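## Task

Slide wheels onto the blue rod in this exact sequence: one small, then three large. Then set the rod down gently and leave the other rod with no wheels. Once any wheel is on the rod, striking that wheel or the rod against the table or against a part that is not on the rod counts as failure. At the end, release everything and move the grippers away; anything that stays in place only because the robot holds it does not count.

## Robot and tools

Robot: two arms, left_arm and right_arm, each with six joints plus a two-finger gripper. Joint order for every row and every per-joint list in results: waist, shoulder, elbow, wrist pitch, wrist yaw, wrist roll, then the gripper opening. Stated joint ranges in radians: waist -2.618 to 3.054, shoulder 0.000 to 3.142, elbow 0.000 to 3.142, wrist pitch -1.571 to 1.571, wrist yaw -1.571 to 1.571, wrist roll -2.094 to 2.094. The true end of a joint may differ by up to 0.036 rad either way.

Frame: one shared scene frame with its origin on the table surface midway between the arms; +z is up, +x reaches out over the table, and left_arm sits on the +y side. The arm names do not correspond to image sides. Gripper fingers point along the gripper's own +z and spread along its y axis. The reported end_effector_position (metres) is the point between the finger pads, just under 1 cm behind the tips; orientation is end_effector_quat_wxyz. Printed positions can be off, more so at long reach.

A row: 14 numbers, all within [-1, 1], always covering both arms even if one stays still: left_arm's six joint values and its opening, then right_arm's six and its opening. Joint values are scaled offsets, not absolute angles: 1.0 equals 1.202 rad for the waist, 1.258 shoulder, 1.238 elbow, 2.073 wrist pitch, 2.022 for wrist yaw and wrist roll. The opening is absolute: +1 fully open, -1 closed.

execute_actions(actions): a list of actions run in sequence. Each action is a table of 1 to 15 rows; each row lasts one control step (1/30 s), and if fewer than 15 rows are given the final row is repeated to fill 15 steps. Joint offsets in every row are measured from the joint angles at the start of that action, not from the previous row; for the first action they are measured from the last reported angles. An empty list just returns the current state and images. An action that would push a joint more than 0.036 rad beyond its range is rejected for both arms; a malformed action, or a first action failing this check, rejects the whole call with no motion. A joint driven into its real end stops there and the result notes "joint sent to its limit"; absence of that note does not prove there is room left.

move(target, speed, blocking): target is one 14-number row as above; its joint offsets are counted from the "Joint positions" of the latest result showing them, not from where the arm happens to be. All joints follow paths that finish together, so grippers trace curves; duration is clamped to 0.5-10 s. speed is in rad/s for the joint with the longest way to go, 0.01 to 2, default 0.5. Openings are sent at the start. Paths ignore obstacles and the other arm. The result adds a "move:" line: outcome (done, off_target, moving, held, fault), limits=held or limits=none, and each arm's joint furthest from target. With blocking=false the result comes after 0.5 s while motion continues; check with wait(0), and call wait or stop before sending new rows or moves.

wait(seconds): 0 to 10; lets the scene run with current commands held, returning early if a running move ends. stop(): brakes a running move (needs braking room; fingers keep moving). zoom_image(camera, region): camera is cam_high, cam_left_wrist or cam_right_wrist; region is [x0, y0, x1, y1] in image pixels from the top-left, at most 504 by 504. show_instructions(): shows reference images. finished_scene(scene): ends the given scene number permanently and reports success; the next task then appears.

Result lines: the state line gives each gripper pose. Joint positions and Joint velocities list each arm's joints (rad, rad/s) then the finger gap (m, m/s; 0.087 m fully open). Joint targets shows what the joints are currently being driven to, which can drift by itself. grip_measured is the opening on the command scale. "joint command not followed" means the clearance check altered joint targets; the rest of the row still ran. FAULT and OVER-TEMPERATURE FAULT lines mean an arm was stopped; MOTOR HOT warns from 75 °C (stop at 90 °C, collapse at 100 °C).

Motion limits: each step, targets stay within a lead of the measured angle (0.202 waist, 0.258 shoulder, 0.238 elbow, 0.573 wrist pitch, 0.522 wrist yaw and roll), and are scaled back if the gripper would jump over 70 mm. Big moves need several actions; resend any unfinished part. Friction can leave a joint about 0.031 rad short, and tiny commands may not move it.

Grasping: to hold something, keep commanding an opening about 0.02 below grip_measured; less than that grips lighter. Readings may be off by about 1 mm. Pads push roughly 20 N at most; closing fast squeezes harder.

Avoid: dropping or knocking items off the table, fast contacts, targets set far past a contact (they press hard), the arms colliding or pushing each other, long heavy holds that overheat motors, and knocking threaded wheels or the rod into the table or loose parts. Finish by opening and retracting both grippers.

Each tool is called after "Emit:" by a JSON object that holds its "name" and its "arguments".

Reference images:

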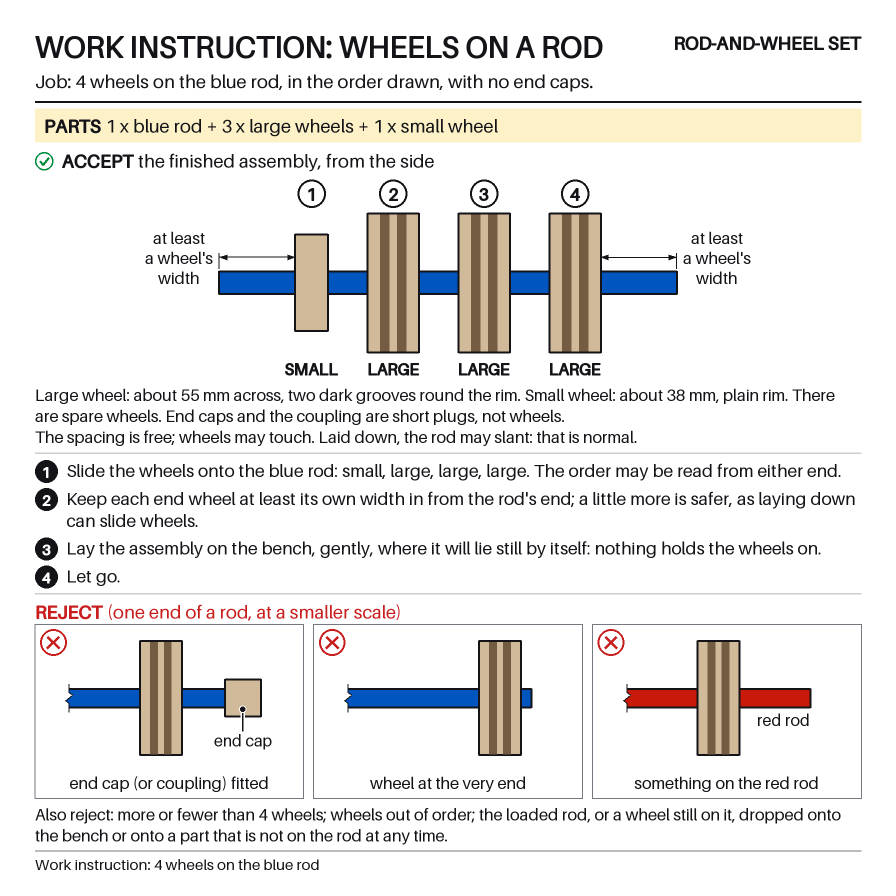

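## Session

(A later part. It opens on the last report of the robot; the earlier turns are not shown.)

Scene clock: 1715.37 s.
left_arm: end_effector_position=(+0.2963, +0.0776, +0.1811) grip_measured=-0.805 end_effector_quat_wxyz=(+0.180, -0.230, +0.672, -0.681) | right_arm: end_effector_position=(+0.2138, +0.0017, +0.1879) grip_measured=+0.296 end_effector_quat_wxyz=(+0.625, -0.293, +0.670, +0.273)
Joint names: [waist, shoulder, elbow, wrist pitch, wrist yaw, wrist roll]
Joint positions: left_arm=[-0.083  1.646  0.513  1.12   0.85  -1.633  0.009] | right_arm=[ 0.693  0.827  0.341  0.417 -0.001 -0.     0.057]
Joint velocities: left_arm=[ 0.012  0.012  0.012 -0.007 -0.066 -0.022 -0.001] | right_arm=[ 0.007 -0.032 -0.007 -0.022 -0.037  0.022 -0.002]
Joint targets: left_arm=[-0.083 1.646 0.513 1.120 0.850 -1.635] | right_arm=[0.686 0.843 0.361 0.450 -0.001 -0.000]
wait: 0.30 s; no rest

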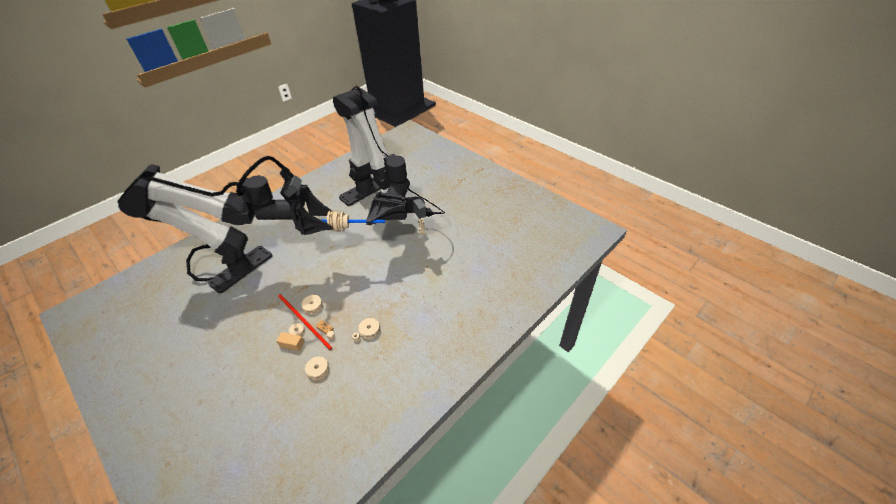

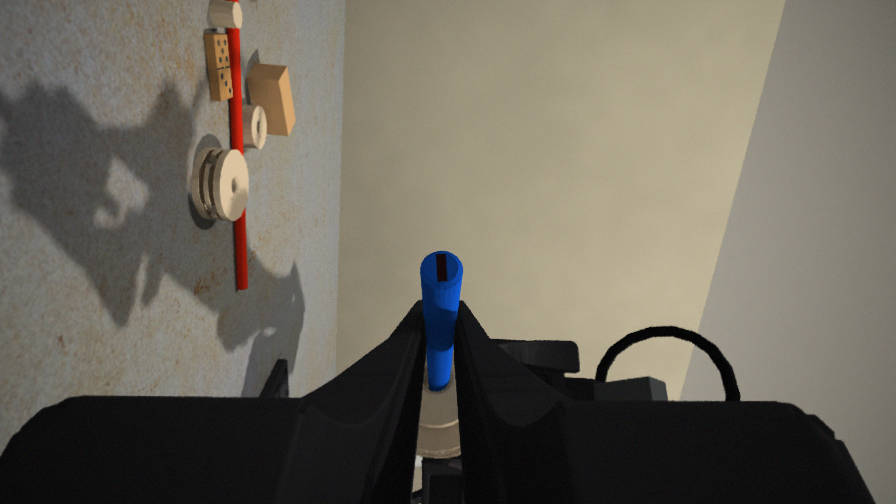

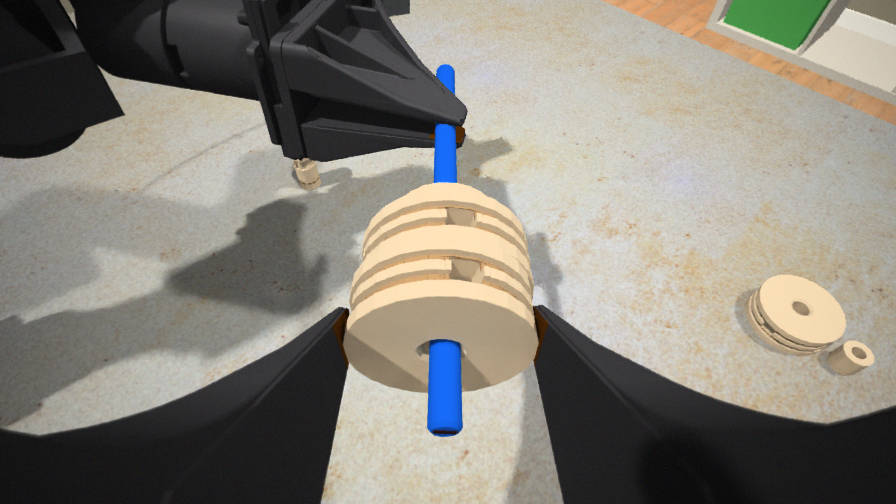

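Emit:
{"name": "execute_actions", "arguments": {"actions": [[[0,0,0,0,0,-0.006,-0.84,0,0,0,0,0,0,0.35],[0,0,0,0,0,-0.006,-0.84,0,0,0,0,0,0,0.45],[0,0,0,0,0,-0.006,-0.84,0,0,0,-0.01,0,0,0.55],[0,0,0,0,0,-0.006,-0.84,0,-0.015,-0.005,-0.025,0,0,0.65],[0,0,0,0,0,-0.006,-0.84,0,-0.035,-0.01,-0.042,0,0,0.7],[0,0,0,0,0,-0.006,-0.84,0,-0.065,-0.012,-0.06,0,0,0.7],[0,0,0,0,0,-0.006,-0.84,0,-0.098,-0.014,-0.078,0,0,0.7],[0,0,0,0,0,-0.006,-0.84,0,-0.131,-0.016,-0.096,0,0,0.7],[0,0,0,0,0,-0.006,-0.84,0,-0.164,-0.018,-0.114,0,0,0.7],[0,0,0,0,0,-0.006,-0.84,0,-0.197,-0.02,-0.132,0,0,0.7],[0,0,0,0,0,-0.006,-0.84,0,-0.23,-0.022,-0.15,0,0,0.7],[0,0,0,0,0,-0.006,-0.84,0,-0.263,-0.024,-0.168,0,0,0.7],[0,0,0,0,0,-0.006,-0.84,0,-0.296,-0.026,-0.186,0,0,0.7],[0,0,0,0,0,-0.006,-0.84,0,-0.329,-0.028,-0.204,0,0,0.7],[0,0,0,0,0,-0.006,-0.84,0,-0.36,-0.03,-0.222,0,0,0.7]],[[0,0,0,0,0,-0.006,-0.84,-0.002,-0.07,0,-0.075,0,0.003,0.7],[0,0,0,0,0,-0.006,-0.84,-0.008,-0.08,0,-0.092,0,0.009,0.7],[0,0,0,0,0,-0.006,-0.84,-0.022,-0.085,0,-0.109,0,0.021,0.7],[0,0,0,0,0,-0.006,-0.84,-0.045,-0.085,0,-0.126,0,0.036,0.7],[0,0,0,0,0,-0.006,-0.84,-0.075,-0.085,0,-0.143,0,0.053,0.7],[0,0,0,0,0,-0.006,-0.84,-0.104,-0.085,0,-0.16,0,0.074,0.7],[0,0,0,0,0,-0.006,-0.84,-0.137,-0.08,0,-0.177,0,0.098,0.7],[0,0,0,0,0,-0.006,-0.84,-0.17,-0.065,0.015,-0.194,0,0.122,0.75],[0,0,0,0,0,-0.006,-0.84,-0.204,-0.045,0.03,-0.211,0,0.146,0.75],[0,0,0,0,0,-0.006,-0.84,-0.237,-0.02,0.045,-0.228,0,0.169,0.75],[0,0,0,0,0,-0.006,-0.84,-0.27,0.01,0.06,-0.245,0,0.193,0.8],[0,0,0,0,0,-0.006,-0.84,-0.304,0.04,0.075,-0.262,0,0.217,0.8],[0,0,0,0,0,-0.006,-0.84,-0.341,0.07,0.09,-0.279,0,0.244,0.8],[0,0,0,0,0,-0.006,-0.84,-0.379,0.10,0.105,-0.296,0,0.27,0.8],[0,0,0,0,0,-0.006,-0.84,-0.416,0.13,0.12,-0.31,0,0.297,0.8]]]}}

Scene clock: 1777.37 s.
left_arm: end_effector_position=(+0.2963, +0.0776, +0.1811) grip_measured=-0.805 end_effector_quat_wxyz=(+0.180, -0.230, +0.672, -0.681) | right_arm: end_effector_position=(+0.2077, -0.1304, +0.1304) grip_measured=+0.800 end_effector_quat_wxyz=(+0.475, -0.006, +0.857, +0.201)
Joint names: [waist, shoulder, elbow, wrist pitch, wrist yaw, wrist roll]
Joint positions: left_arm=[-0.083  1.646  0.513  1.12   0.85  -1.633  0.009] | right_arm=[ 0.273  0.535  0.426 -0.377 -0.003  0.392  0.079]
Joint velocities: left_arm=[-0.007 -0.002 -0.002 -0.037 -0.022 -0.037 -0.   ] | right_arm=[-1.297  1.106  0.574 -0.857  0.007  1.399  0.001]
Joint targets: left_arm=[-0.083 1.646 0.513 1.120 0.850 -1.645] | right_arm=[0.194 0.617 0.475 -0.528 -0.001 0.600]

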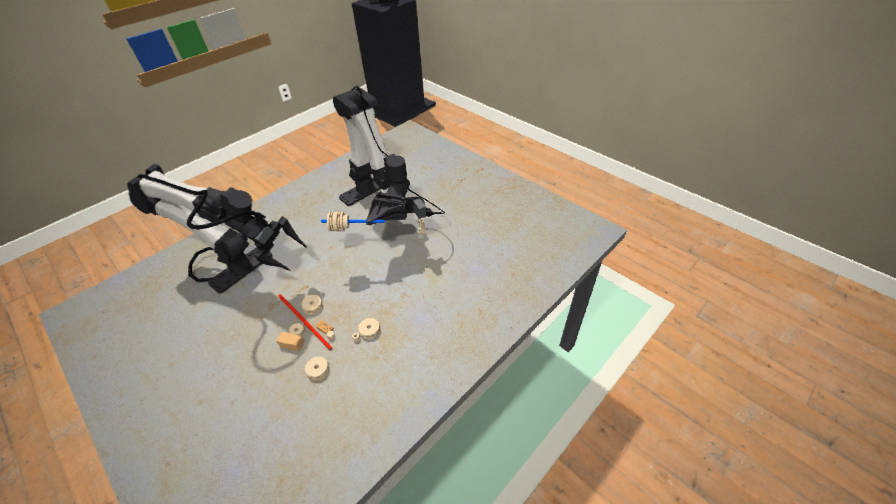

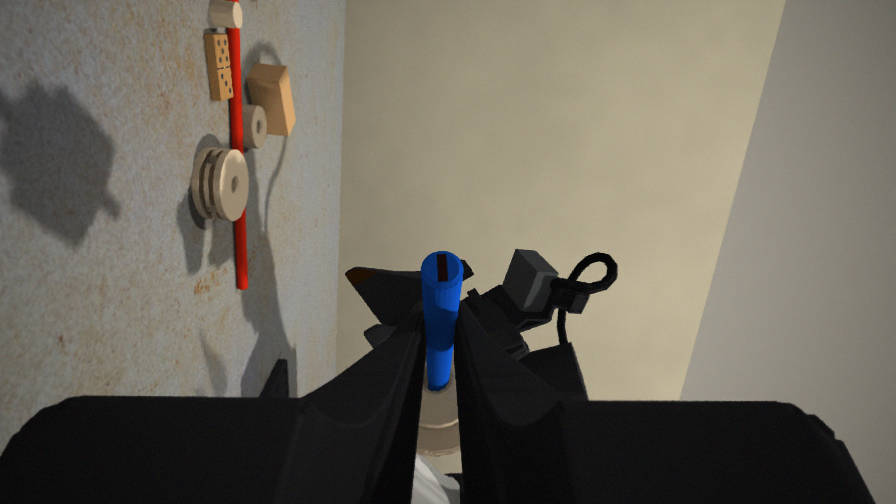

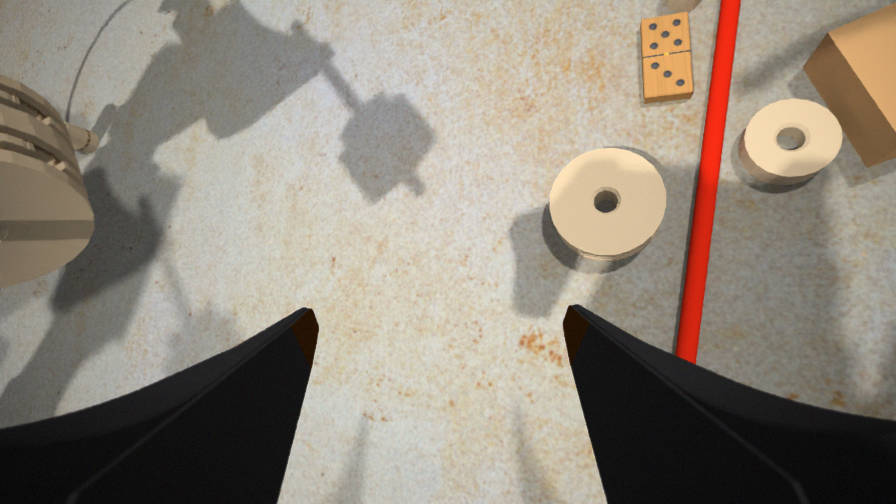

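Emit:
{"name": "move", "arguments": {"target": [0,0,0,0,0,-0.006,-0.84,-0.2460,0.9870,0.6529,-0.3152,0,0.4525,0.8], "speed": 1.5}}

Scene clock: 1782.63 s.
left_arm: end_effector_position=(+0.2963, +0.0776, +0.1811) grip_measured=-0.805 end_effector_quat_wxyz=(+0.180, -0.230, +0.672, -0.681) | right_arm: end_effector_position=(+0.2822, -0.1678, +0.0434) grip_measured=+0.800 end_effector_quat_wxyz=(-0.002, +0.559, +0.829, -0.002)
Joint names: [waist, shoulder, elbow, wrist pitch, wrist yaw, wrist roll]
Joint positions: left_arm=[-0.083  1.646  0.513  1.12   0.85  -1.633  0.009] | right_arm=[-0.016  1.774  1.214 -1.016  0.     1.3    0.079]
Joint velocities: left_arm=[-0.002  0.022 -0.012 -0.037 -0.007  0.037  0.001] | right_arm=[-0.002  0.002  0.002 -0.066 -0.022 -0.022 -0.   ]
Joint targets: left_arm=[-0.083 1.646 0.513 1.120 0.850 -1.645] | right_arm=[-0.023 1.777 1.234 -1.030 -0.004 1.307]
move: done; limits=none; left_arm: farthest joint: the wrist roll, 0.012 radians from its target (0.012 radians at the start); right_arm: farthest joint: the elbow, 0.020 radians from its target (0.783 radians at the start)

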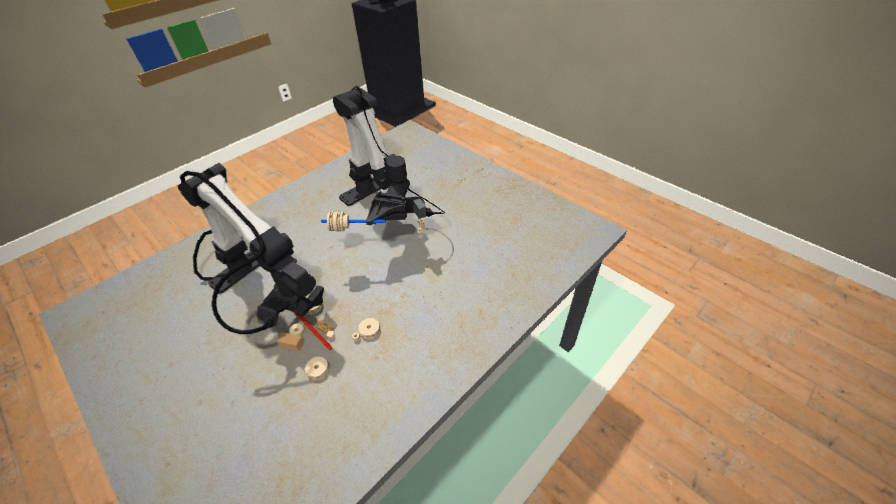

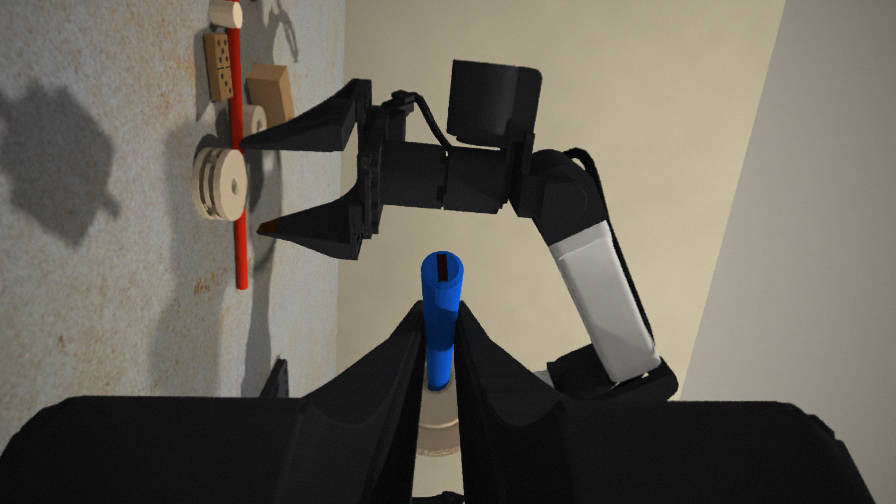

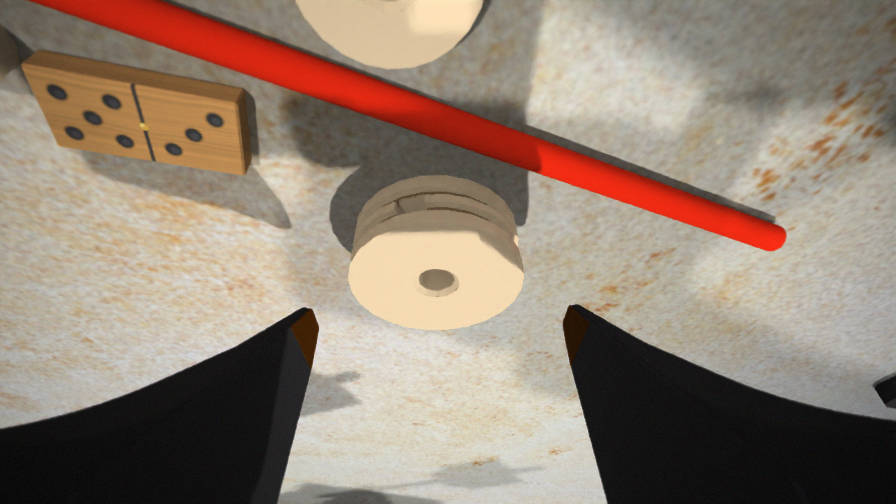

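Emit:
{"name": "execute_actions", "arguments": {"actions": [[[0,0,0,0,0,-0.006,-0.84,-0.005,0.010,-0.012,0.015,0,0,0.8],[0,0,0,0,0,-0.006,-0.84,-0.005,0.015,-0.021,0.024,0,0,0.8],[0,0,0,0,0,-0.006,-0.84,-0.005,0.020,-0.030,0.033,0,0,0.78],[0,0,0,0,0,-0.006,-0.84,-0.005,0.025,-0.039,0.042,0,0,0.74],[0,0,0,0,0,-0.006,-0.84,-0.005,0.029,-0.048,0.051,0,0,0.70],[0,0,0,0,0,-0.006,-0.84,-0.005,0.032,-0.056,0.057,0,0,0.66],[0,0,0,0,0,-0.006,-0.84,-0.005,0.0335,-0.063,0.0595,0,0,0.62],[0,0,0,0,0,-0.006,-0.84,-0.005,0.0335,-0.063,0.0595,0,0,0.57],[0,0,0,0,0,-0.006,-0.84,-0.005,0.0335,-0.063,0.0595,0,0,0.52],[0,0,0,0,0,-0.006,-0.84,-0.005,0.0335,-0.063,0.0595,0,0,0.47],[0,0,0,0,0,-0.006,-0.84,-0.005,0.0335,-0.063,0.0595,0,0,0.42],[0,0,0,0,0,-0.006,-0.84,-0.005,0.0335,-0.063,0.0595,0,0,0.37],[0,0,0,0,0,-0.006,-0.84,-0.005,0.0335,-0.063,0.0595,0,0,0.33],[0,0,0,0,0,-0.006,-0.84,-0.005,0.0335,-0.063,0.0595,0,0,0.29],[0,0,0,0,0,-0.006,-0.84,-0.005,0.0335,-0.063,0.0595,0,0,0.25]]]}}

Scene clock: 1802.13 s.
left_arm: end_effector_position=(+0.2963, +0.0776, +0.1811) grip_measured=-0.805 end_effector_quat_wxyz=(+0.180, -0.230, +0.672, -0.681) | right_arm: end_effector_position=(+0.2799, -0.1681, +0.0164) grip_measured=+0.298 end_effector_quat_wxyz=(-0.005, +0.559, +0.829, -0.004)
Joint names: [waist, shoulder, elbow, wrist pitch, wrist yaw, wrist roll]
Joint positions: left_arm=[-0.083  1.646  0.513  1.12   0.85  -1.633  0.009] | right_arm=[-0.016  1.811  1.145 -0.918  0.     1.301  0.057]
Joint velocities: left_arm=[-0.007  0.012 -0.007 -0.037 -0.022 -0.007  0.001] | right_arm=[ 0.002 -0.017  0.002 -0.066 -0.022 -0.095 -0.002]
Joint targets: left_arm=[-0.083 1.646 0.513 1.120 0.850 -1.645] | right_arm=[-0.022 1.816 1.136 -0.893 0.000 1.300]

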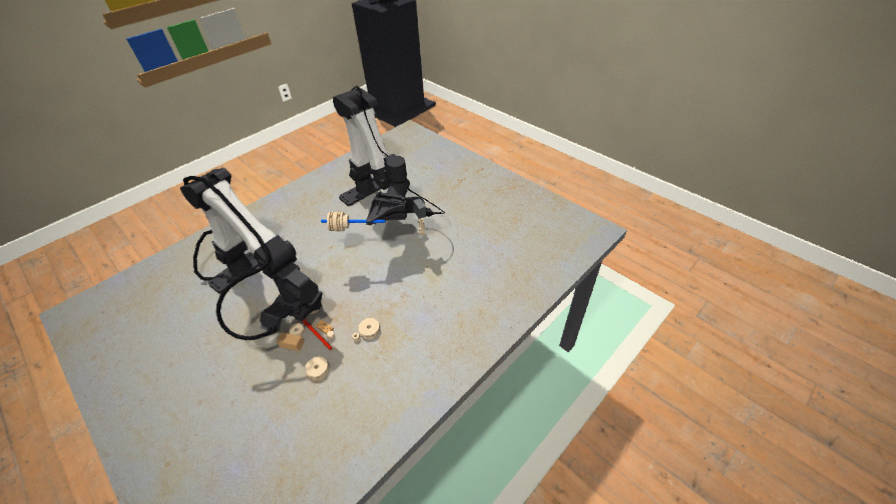

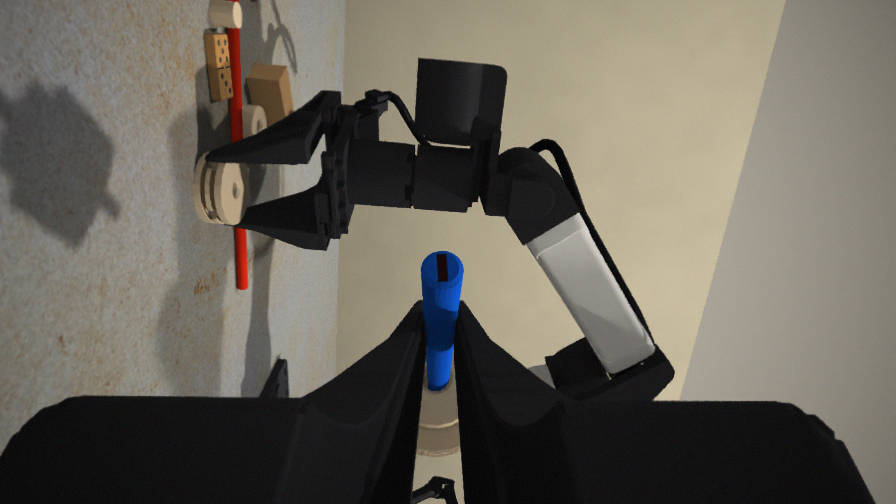

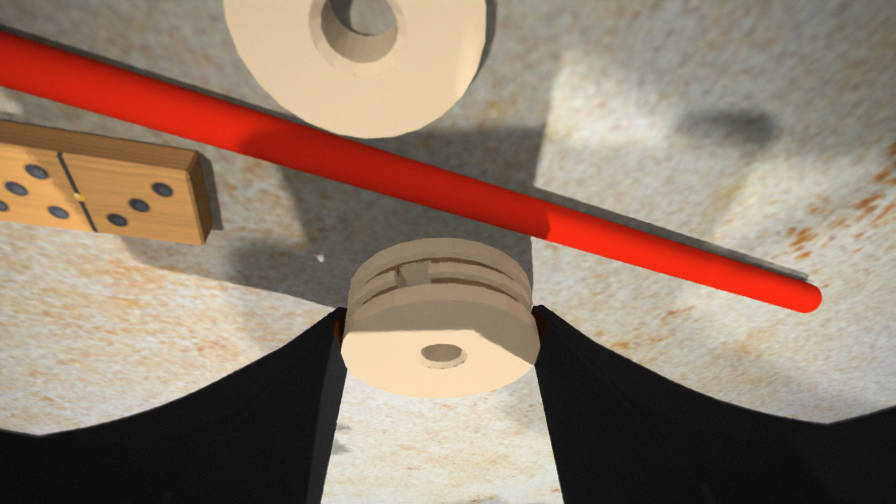

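Emit:
{"name": "execute_actions", "arguments": {"actions": [[[0,0,0,0,0,-0.006,-0.84,0.001,-0.022,-0.005,0.012,0,-0.004,0.25],[0,0,0,0,0,-0.006,-0.84,0.003,-0.036,-0.013,0.018,0,-0.012,0.25],[0,0,0,0,0,-0.006,-0.84,0.006,-0.053,-0.024,0.024,0,-0.022,0.25],[0,0,0,0,0,-0.006,-0.84,0.009,-0.074,-0.037,0.031,0,-0.034,0.25],[0,0,0,0,0,-0.006,-0.84,0.013,-0.097,-0.051,0.039,0,-0.047,0.25],[0,0,0,0,0,-0.006,-0.84,0.017,-0.123,-0.068,0.048,0,-0.062,0.25],[0,0,0,0,0,-0.006,-0.84,0.021,-0.152,-0.085,0.058,0,-0.079,0.25],[0,0,0,0,0,-0.006,-0.84,0.026,-0.186,-0.104,0.071,0,-0.096,0.25],[0,0,0,0,0,-0.006,-0.84,0.031,-0.222,-0.124,0.085,0,-0.115,0.25],[0,0,0,0,0,-0.006,-0.84,0.036,-0.259,-0.145,0.1,0,-0.134,0.25],[0,0,0,0,0,-0.006,-0.84,0.042,-0.3,-0.168,0.115,0,-0.155,0.25],[0,0,0,0,0,-0.006,-0.84,0.048,-0.342,-0.191,0.131,0,-0.177,0.25],[0,0,0,0,0,-0.006,-0.84,0.054,-0.385,-0.215,0.148,0,-0.199,0.25],[0,0,0,0,0,-0.006,-0.84,0.06,-0.43,-0.241,0.165,0,-0.223,0.25],[0,0,0,0,0,-0.006,-0.84,0.067,-0.477,-0.267,0.183,0,-0.247,0.25]],[[0,0,0,0,0,-0.006,-0.84,0.038,-0.1425,-0.0738,0.0767,0,-0.1267,0.25],[0,0,0,0,0,-0.006,-0.84,0.059,-0.1896,-0.1032,0.0955,0,-0.1546,0.25],[0,0,0,0,0,-0.006,-0.84,0.080,-0.2367,-0.1326,0.1143,0,-0.1824,0.25],[0,0,0,0,0,-0.006,-0.84,0.1015,-0.2838,-0.162,0.1331,0,-0.2102,0.25],[0,0,0,0,0,-0.006,-0.84,0.1227,-0.3309,-0.1914,0.152,0,-0.238,0.25],[0,0,0,0,0,-0.006,-0.84,0.144,-0.378,-0.2208,0.1708,0,-0.2659,0.25],[0,0,0,0,0,-0.006,-0.84,0.1652,-0.4251,-0.2502,0.1896,0,-0.2937,0.25],[0,0,0,0,0,-0.006,-0.84,0.1864,-0.4722,-0.2796,0.2084,0,-0.3215,0.25],[0,0,0,0,0,-0.006,-0.84,0.2076,-0.5193,-0.309,0.2272,0,-0.3493,0.25],[0,0,0,0,0,-0.006,-0.84,0.2289,-0.5664,-0.3384,0.246,0,-0.3772,0.25],[0,0,0,0,0,-0.006,-0.84,0.2487,-0.6104,-0.3658,0.2636,0,-0.4031,0.25],[0,0,0,0,0,-0.006,-0.84,0.2656,-0.648,-0.3894,0.2786,0,-0.4254,0.25],[0,0,0,0,0,-0.006,-0.84,0.2798,-0.6794,-0.409,0.2911,0,-0.4439,0.25],[0,0,0,0,0,-0.006,-0.84,0.2911,-0.7046,-0.4246,0.3012,0,-0.4588,0.25],[0,0,0,0,0,-0.006,-0.84,0.2996,-0.7234,-0.4364,0.3087,0,-0.4699,0.25]]]}}

Scene clock: 1855.53 s.
left_arm: end_effector_position=(+0.2963, +0.0776, +0.1811) grip_measured=-0.805 end_effector_quat_wxyz=(+0.180, -0.230, +0.672, -0.681) | right_arm: end_effector_position=(+0.2144, -0.1066, +0.1622) grip_measured=+0.296 end_effector_quat_wxyz=(+0.563, -0.119, +0.791, +0.210)
Joint names: [waist, shoulder, elbow, wrist pitch, wrist yaw, wrist roll]
Joint positions: left_arm=[-0.083  1.646  0.513  1.12   0.85  -1.633  0.009] | right_arm=[ 0.376  0.476  0.38  -0.186  0.     0.208  0.057]
Joint velocities: left_arm=[ 0.007  0.027  0.012 -0.066  0.066 -0.022 -0.   ] | right_arm=[ 0.408 -0.965 -0.603  0.755 -0.066 -1.223 -0.   ]
Joint targets: left_arm=[-0.083 1.646 0.513 1.120 0.850 -1.645] | right_arm=[0.404 0.416 0.338 -0.042 -0.000 0.029]

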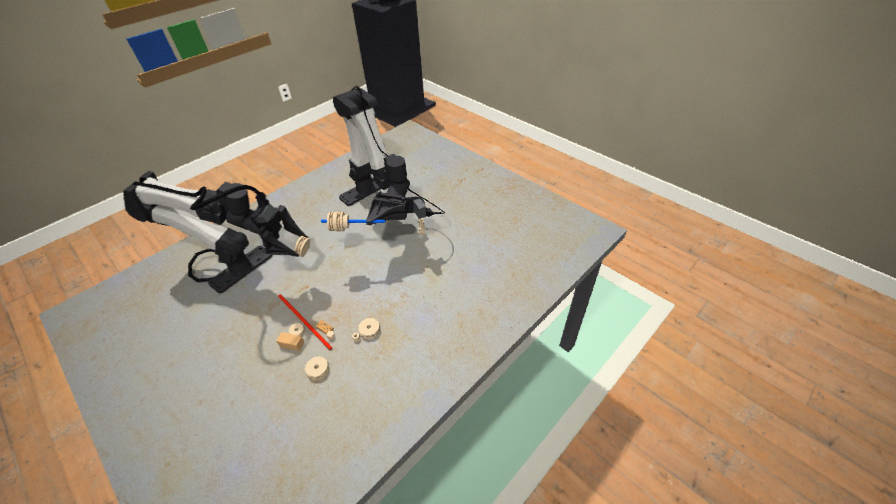

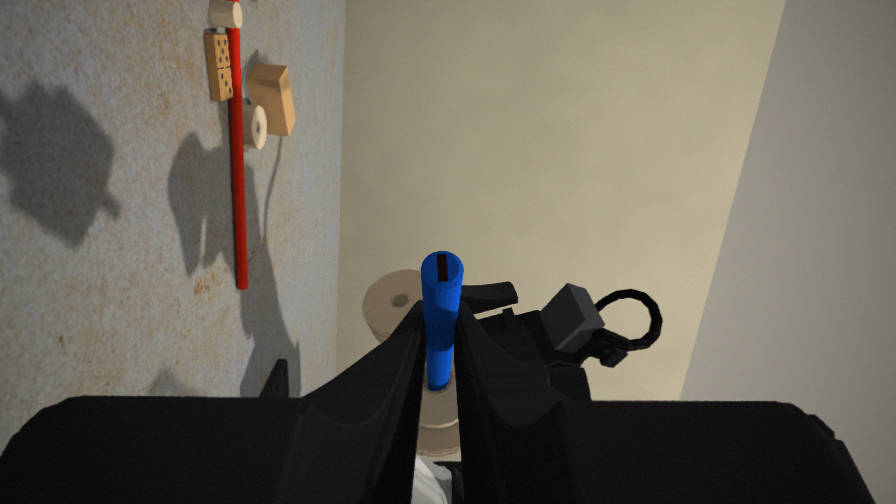

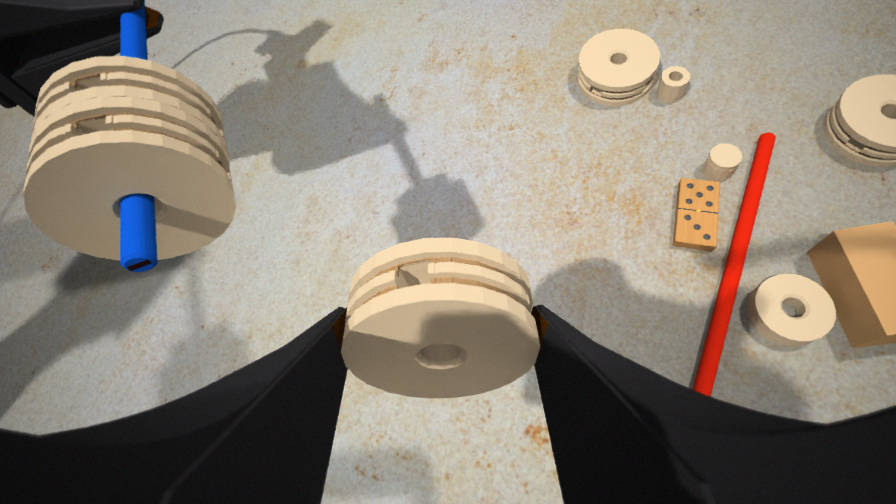

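Emit:
{"name": "move", "arguments": {"target": [0,0,0,0,0,-0.006,-0.84,0.2712,-0.093,-0.0687,0.1003,0,-0.1063,0.25], "speed": 0.9}}

Emit:
{"name": "zoom_image", "arguments": {"camera": "cam_high", "region": [290, 200, 350, 240]}}

Scene clock: 1860.87 s.
left_arm: end_effector_position=(+0.2963, +0.0776, +0.1811) grip_measured=-0.805 end_effector_quat_wxyz=(+0.180, -0.230, +0.672, -0.681) | right_arm: end_effector_position=(+0.1707, -0.0447, +0.1915) grip_measured=+0.296 end_effector_quat_wxyz=(+0.621, -0.294, +0.673, +0.272)
Joint names: [waist, shoulder, elbow, wrist pitch, wrist yaw, wrist roll]
Joint positions: left_arm=[-0.083  1.646  0.513  1.12   0.85  -1.633  0.009] | right_arm=[ 0.694  0.377  0.305 -0.008  0.001  0.     0.057]
Joint velocities: left_arm=[-0.007 -0.027  0.007  0.037 -0.051  0.007 -0.001] | right_arm=[-0.012 -0.022  0.012 -0.066  0.066  0.066 -0.   ]
Joint targets: left_arm=[-0.083 1.646 0.513 1.120 0.850 -1.645] | right_arm=[0.702 0.359 0.295 0.022 0.000 -0.007]
move: off_target (right_arm); limits=none; left_arm: farthest joint: the wrist roll, 0.012 radians from its target (0.012 radians at the start); right_arm: farthest joint: the wrist pitch, 0.030 radians from its target (0.094 radians at the start)

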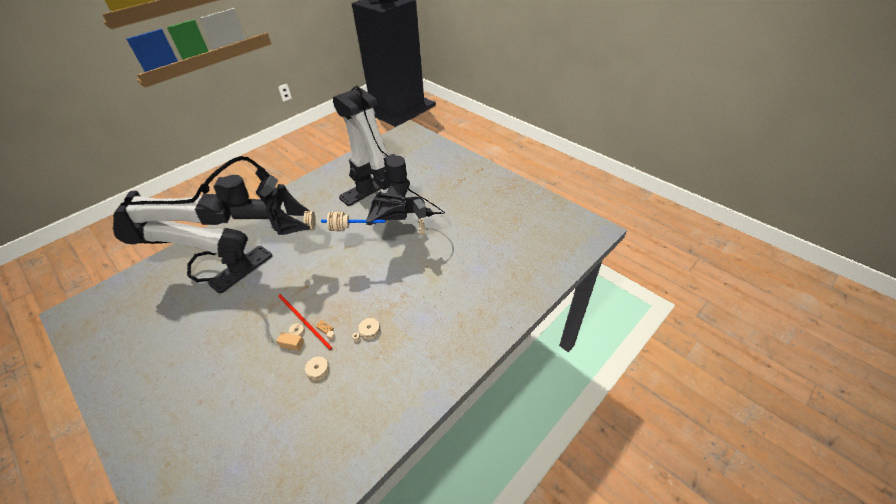

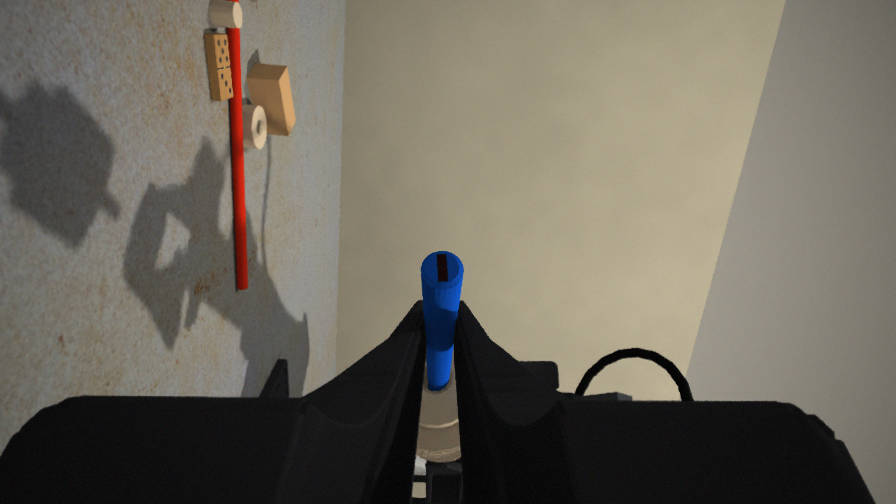

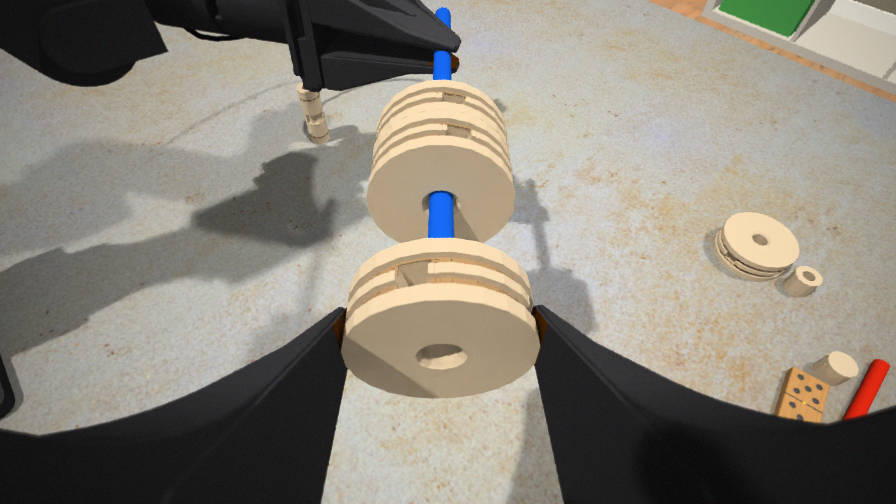

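Region (290, 200, 350, 240) of cam_high's 896x504 image, scaled by 8.400, with more detail than that image has.

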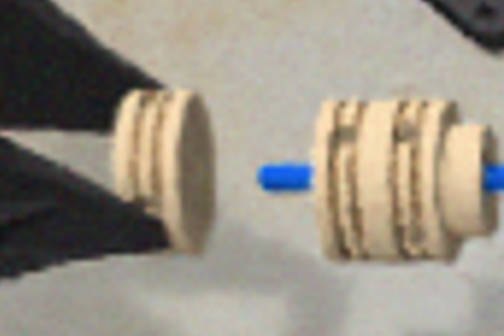

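Emit:
{"name": "execute_actions", "arguments": {"actions": [[[0,0,0,0,0,-0.006,-0.84,0,0.0127,0.005,0.0242,0,0,0.25],[0,0,0,0,0,-0.006,-0.84,0,0.0127,0.005,0.0334,0,0,0.25],[0,0,0,0,0,-0.006,-0.84,0,0.0285,0.005,0.0426,0,0,0.25],[0,0,0,0,0,-0.006,-0.84,0,0.0443,0.005,0.0519,0,0,0.25],[0,0,0,0,0,-0.006,-0.84,0,0.06,0.005,0.0616,0,0,0.25],[0,0,0,0,0,-0.006,-0.84,0,0.0758,0.005,0.0713,0,0,0.25],[0,0,0,0,0,-0.006,-0.84,0,0.0916,0.005,0.081,0,0,0.25],[0,0,0,0,0,-0.006,-0.84,0,0.1074,0.005,0.0907,0,0,0.25],[0,0,0,0,0,-0.006,-0.84,0,0.1232,0.005,0.1005,0,0,0.25],[0,0,0,0,0,-0.006,-0.84,0,0.1389,0.005,0.1107,0,0,0.25],[0,0,0,0,0,-0.006,-0.84,0,0.1547,0.005,0.1209,0,0,0.25],[0,0,0,0,0,-0.006,-0.84,0,0.1705,0.005,0.1311,0,0,0.25],[0,0,0,0,0,-0.006,-0.84,0,0.1863,0.005,0.1408,0,0,0.25],[0,0,0,0,0,-0.006,-0.84,0,0.2021,0.005,0.1408,0,0,0.25],[0,0,0,0,0,-0.006,-0.84,0,0.2178,0.005,0.1408,0,0,0.25]]]}}

Emit:
{"name": "wait", "arguments": {"seconds": 0.3}}

Scene clock: 1891.93 s.
left_arm: end_effector_position=(+0.2963, +0.0776, +0.1811) grip_measured=-0.805 end_effector_quat_wxyz=(+0.180, -0.230, +0.672, -0.681) | right_arm: end_effector_position=(+0.1912, -0.0225, +0.1848) grip_measured=+0.296 end_effector_quat_wxyz=(+0.618, -0.296, +0.677, +0.270)
Joint names: [waist, shoulder, elbow, wrist pitch, wrist yaw, wrist roll]
Joint positions: left_arm=[-0.083  1.646  0.513  1.12   0.85  -1.633  0.009] | right_arm=[ 0.694  0.601  0.305  0.206  0.001 -0.     0.057]
Joint velocities: left_arm=[ 0.002 -0.012 -0.017 -0.007 -0.007 -0.051 -0.   ] | right_arm=[ 0.002  0.535 -0.002  0.52  -0.007 -0.051 -0.001]
Joint targets: left_arm=[-0.083 1.646 0.513 1.120 0.850 -1.645] | right_arm=[0.694 0.651 0.311 0.284 0.001 0.000]

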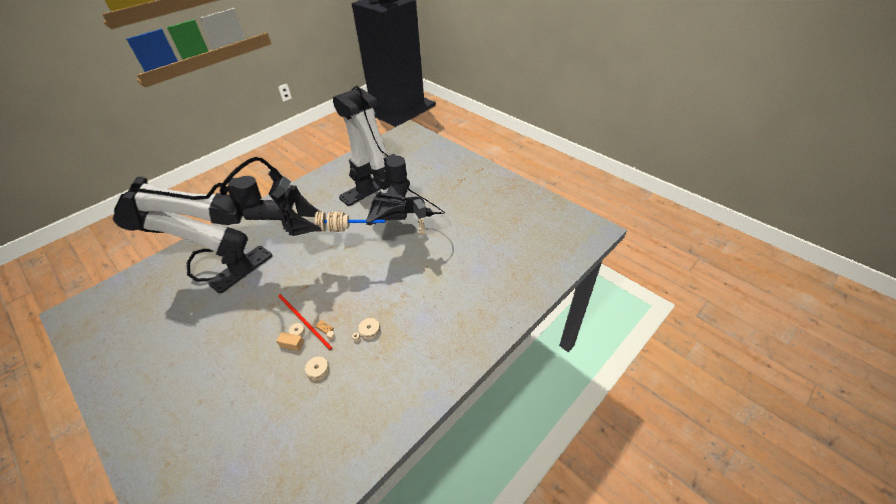

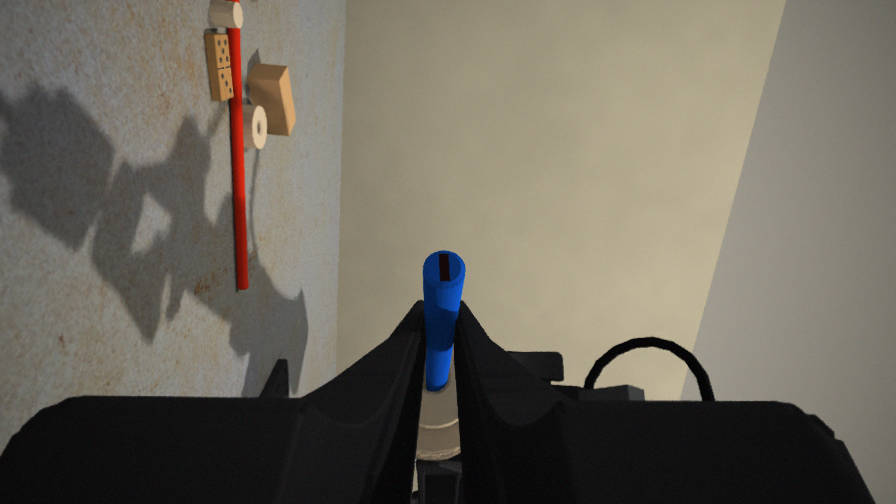

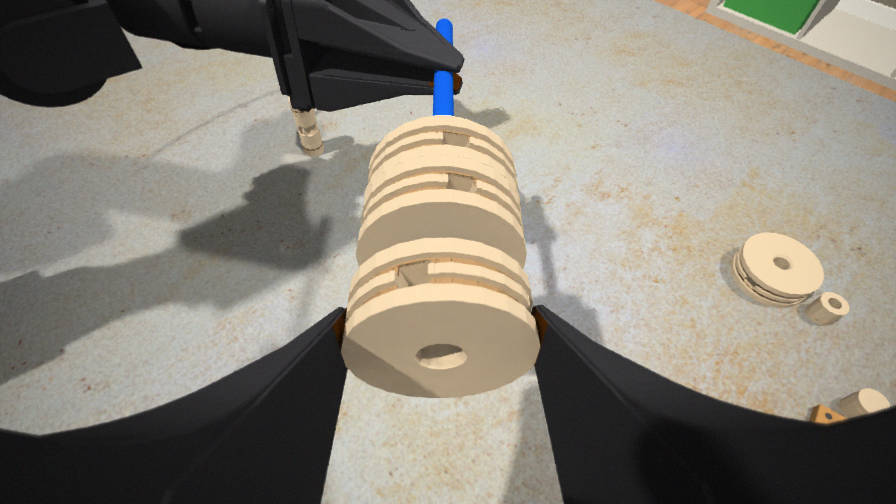

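Scene clock: 1892.23 s.
left_arm: end_effector_position=(+0.2963, +0.0776, +0.1806) grip_measured=-0.805 end_effector_quat_wxyz=(+0.180, -0.230, +0.672, -0.680) | right_arm: end_effector_position=(+0.1948, -0.0187, +0.1870) grip_measured=+0.296 end_effector_quat_wxyz=(+0.623, -0.294, +0.672, +0.272)
Joint names: [waist, shoulder, elbow, wrist pitch, wrist yaw, wrist roll]
Joint positions: left_arm=[-0.083  1.646  0.513  1.117  0.85  -1.63   0.009] | right_arm=[ 0.694  0.633  0.305  0.251  0.001 -0.     0.057]
Joint velocities: left_arm=[ 0.002  0.022 -0.007 -0.066 -0.007  0.037  0.001] | right_arm=[ 0.017 -0.007  0.012  0.11  -0.022  0.022 -0.   ]
Joint targets: left_arm=[-0.083 1.646 0.513 1.120 0.850 -1.645] | right_arm=[0.694 0.651 0.311 0.283 0.001 0.000]
wait: 0.30 s; no rest

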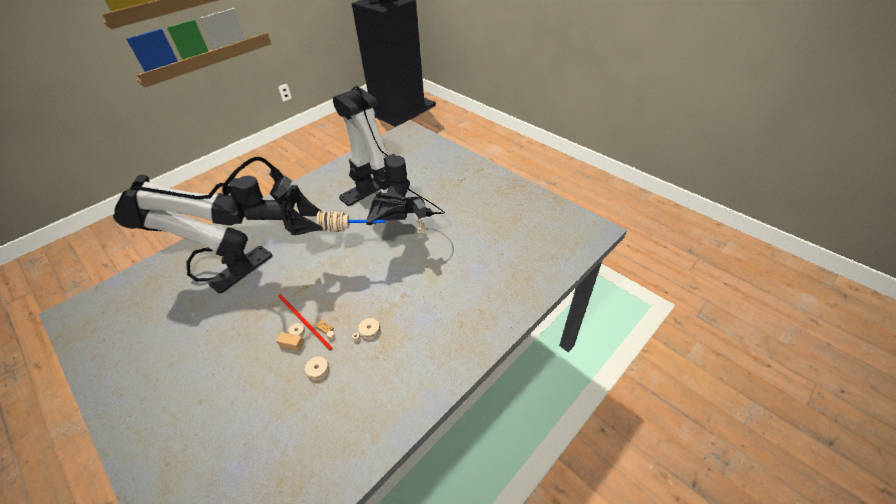

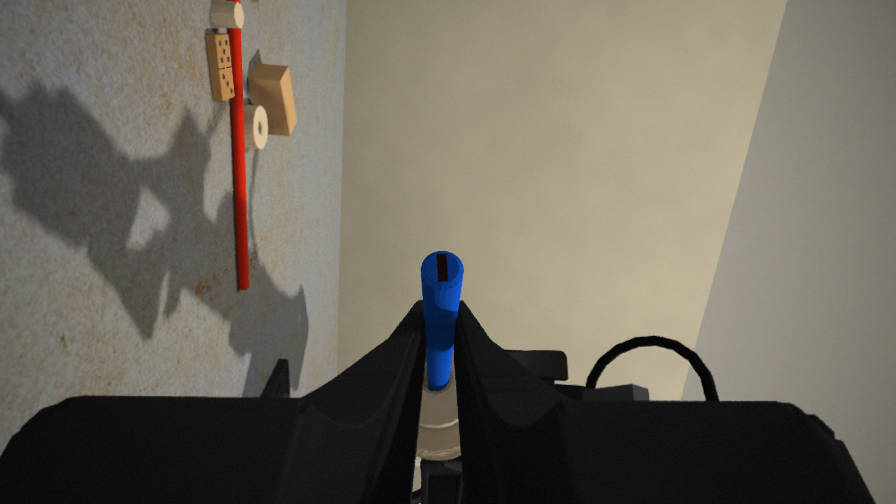

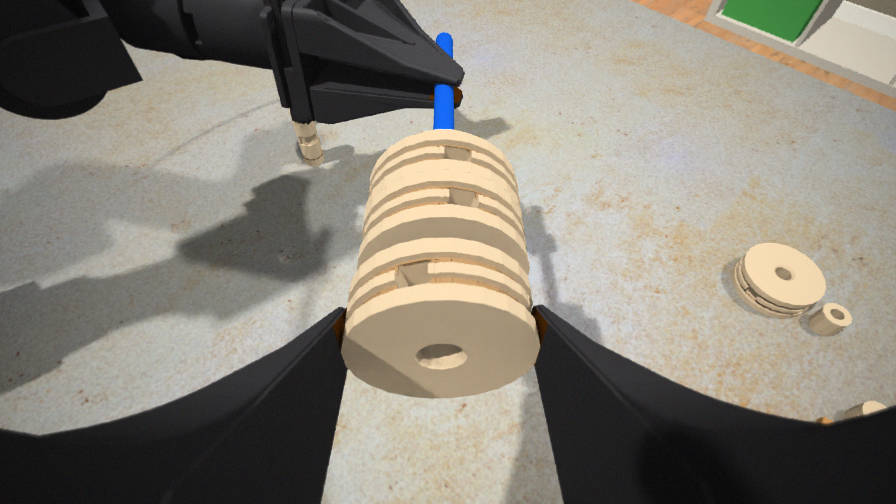

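Emit:
{"name": "execute_actions", "arguments": {"actions": []}}

Scene clock: 1923.30 s.
left_arm: end_effector_position=(+0.2963, +0.0776, +0.1806) grip_measured=-0.805 end_effector_quat_wxyz=(+0.180, -0.230, +0.672, -0.680) | right_arm: end_effector_position=(+0.1948, -0.0186, +0.1875) grip_measured=+0.296 end_effector_quat_wxyz=(+0.623, -0.294, +0.672, +0.272)
Joint names: [waist, shoulder, elbow, wrist pitch, wrist yaw, wrist roll]
Joint positions: left_arm=[-0.083  1.646  0.513  1.117  0.85  -1.63   0.009] | right_arm=[ 0.694  0.633  0.305  0.254  0.001 -0.     0.057]
Joint velocities: left_arm=[-0.002 -0.017  0.012 -0.007 -0.037 -0.022  0.001] | right_arm=[ 0.002  0.007  0.002 -0.066 -0.037  0.022 -0.001]
Joint targets: left_arm=[-0.083 1.646 0.513 1.120 0.850 -1.645] | right_arm=[0.694 0.651 0.311 0.283 0.001 0.000]

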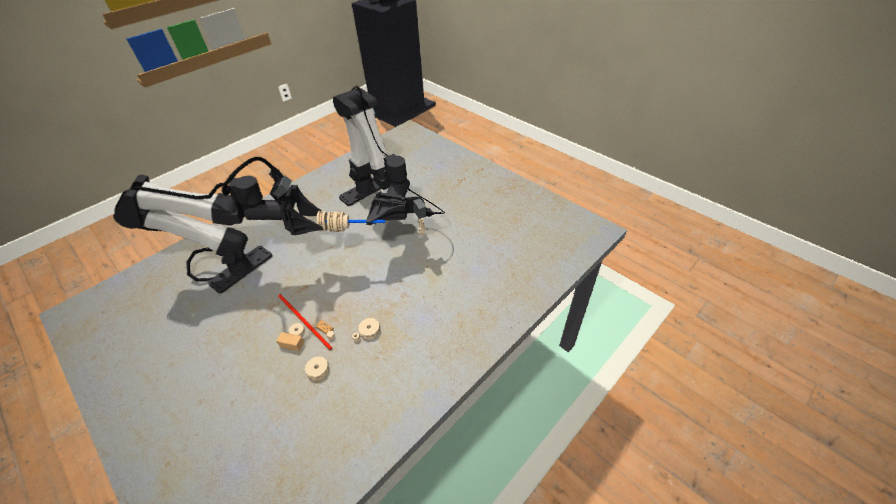

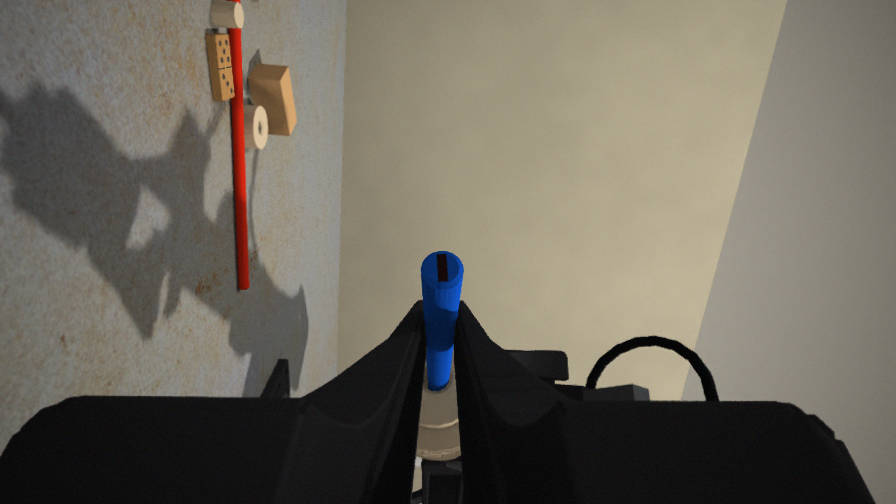

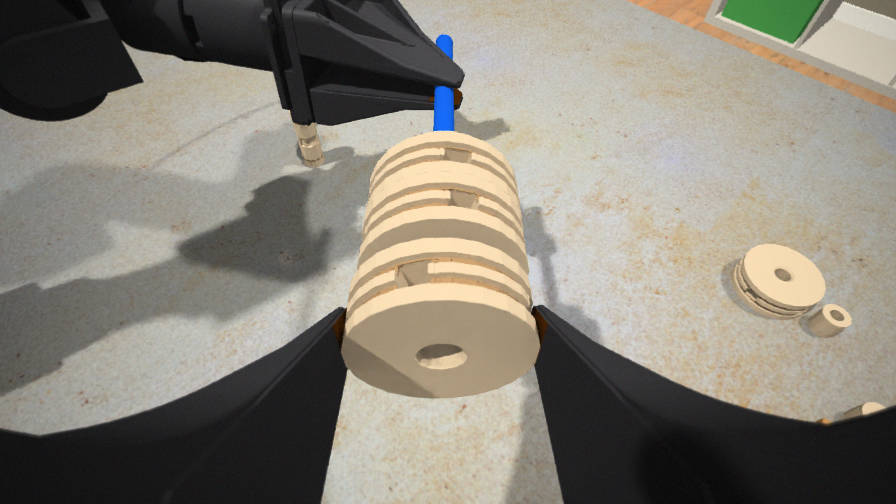

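Emit:
{"name": "zoom_image", "arguments": {"camera": "cam_high", "region": [280, 180, 440, 260]}}

Region (280, 180, 440, 260) of cam_high's 896x504 image, scaled by 3.150, with more detail than that image has.

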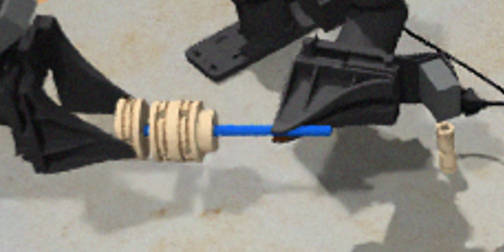

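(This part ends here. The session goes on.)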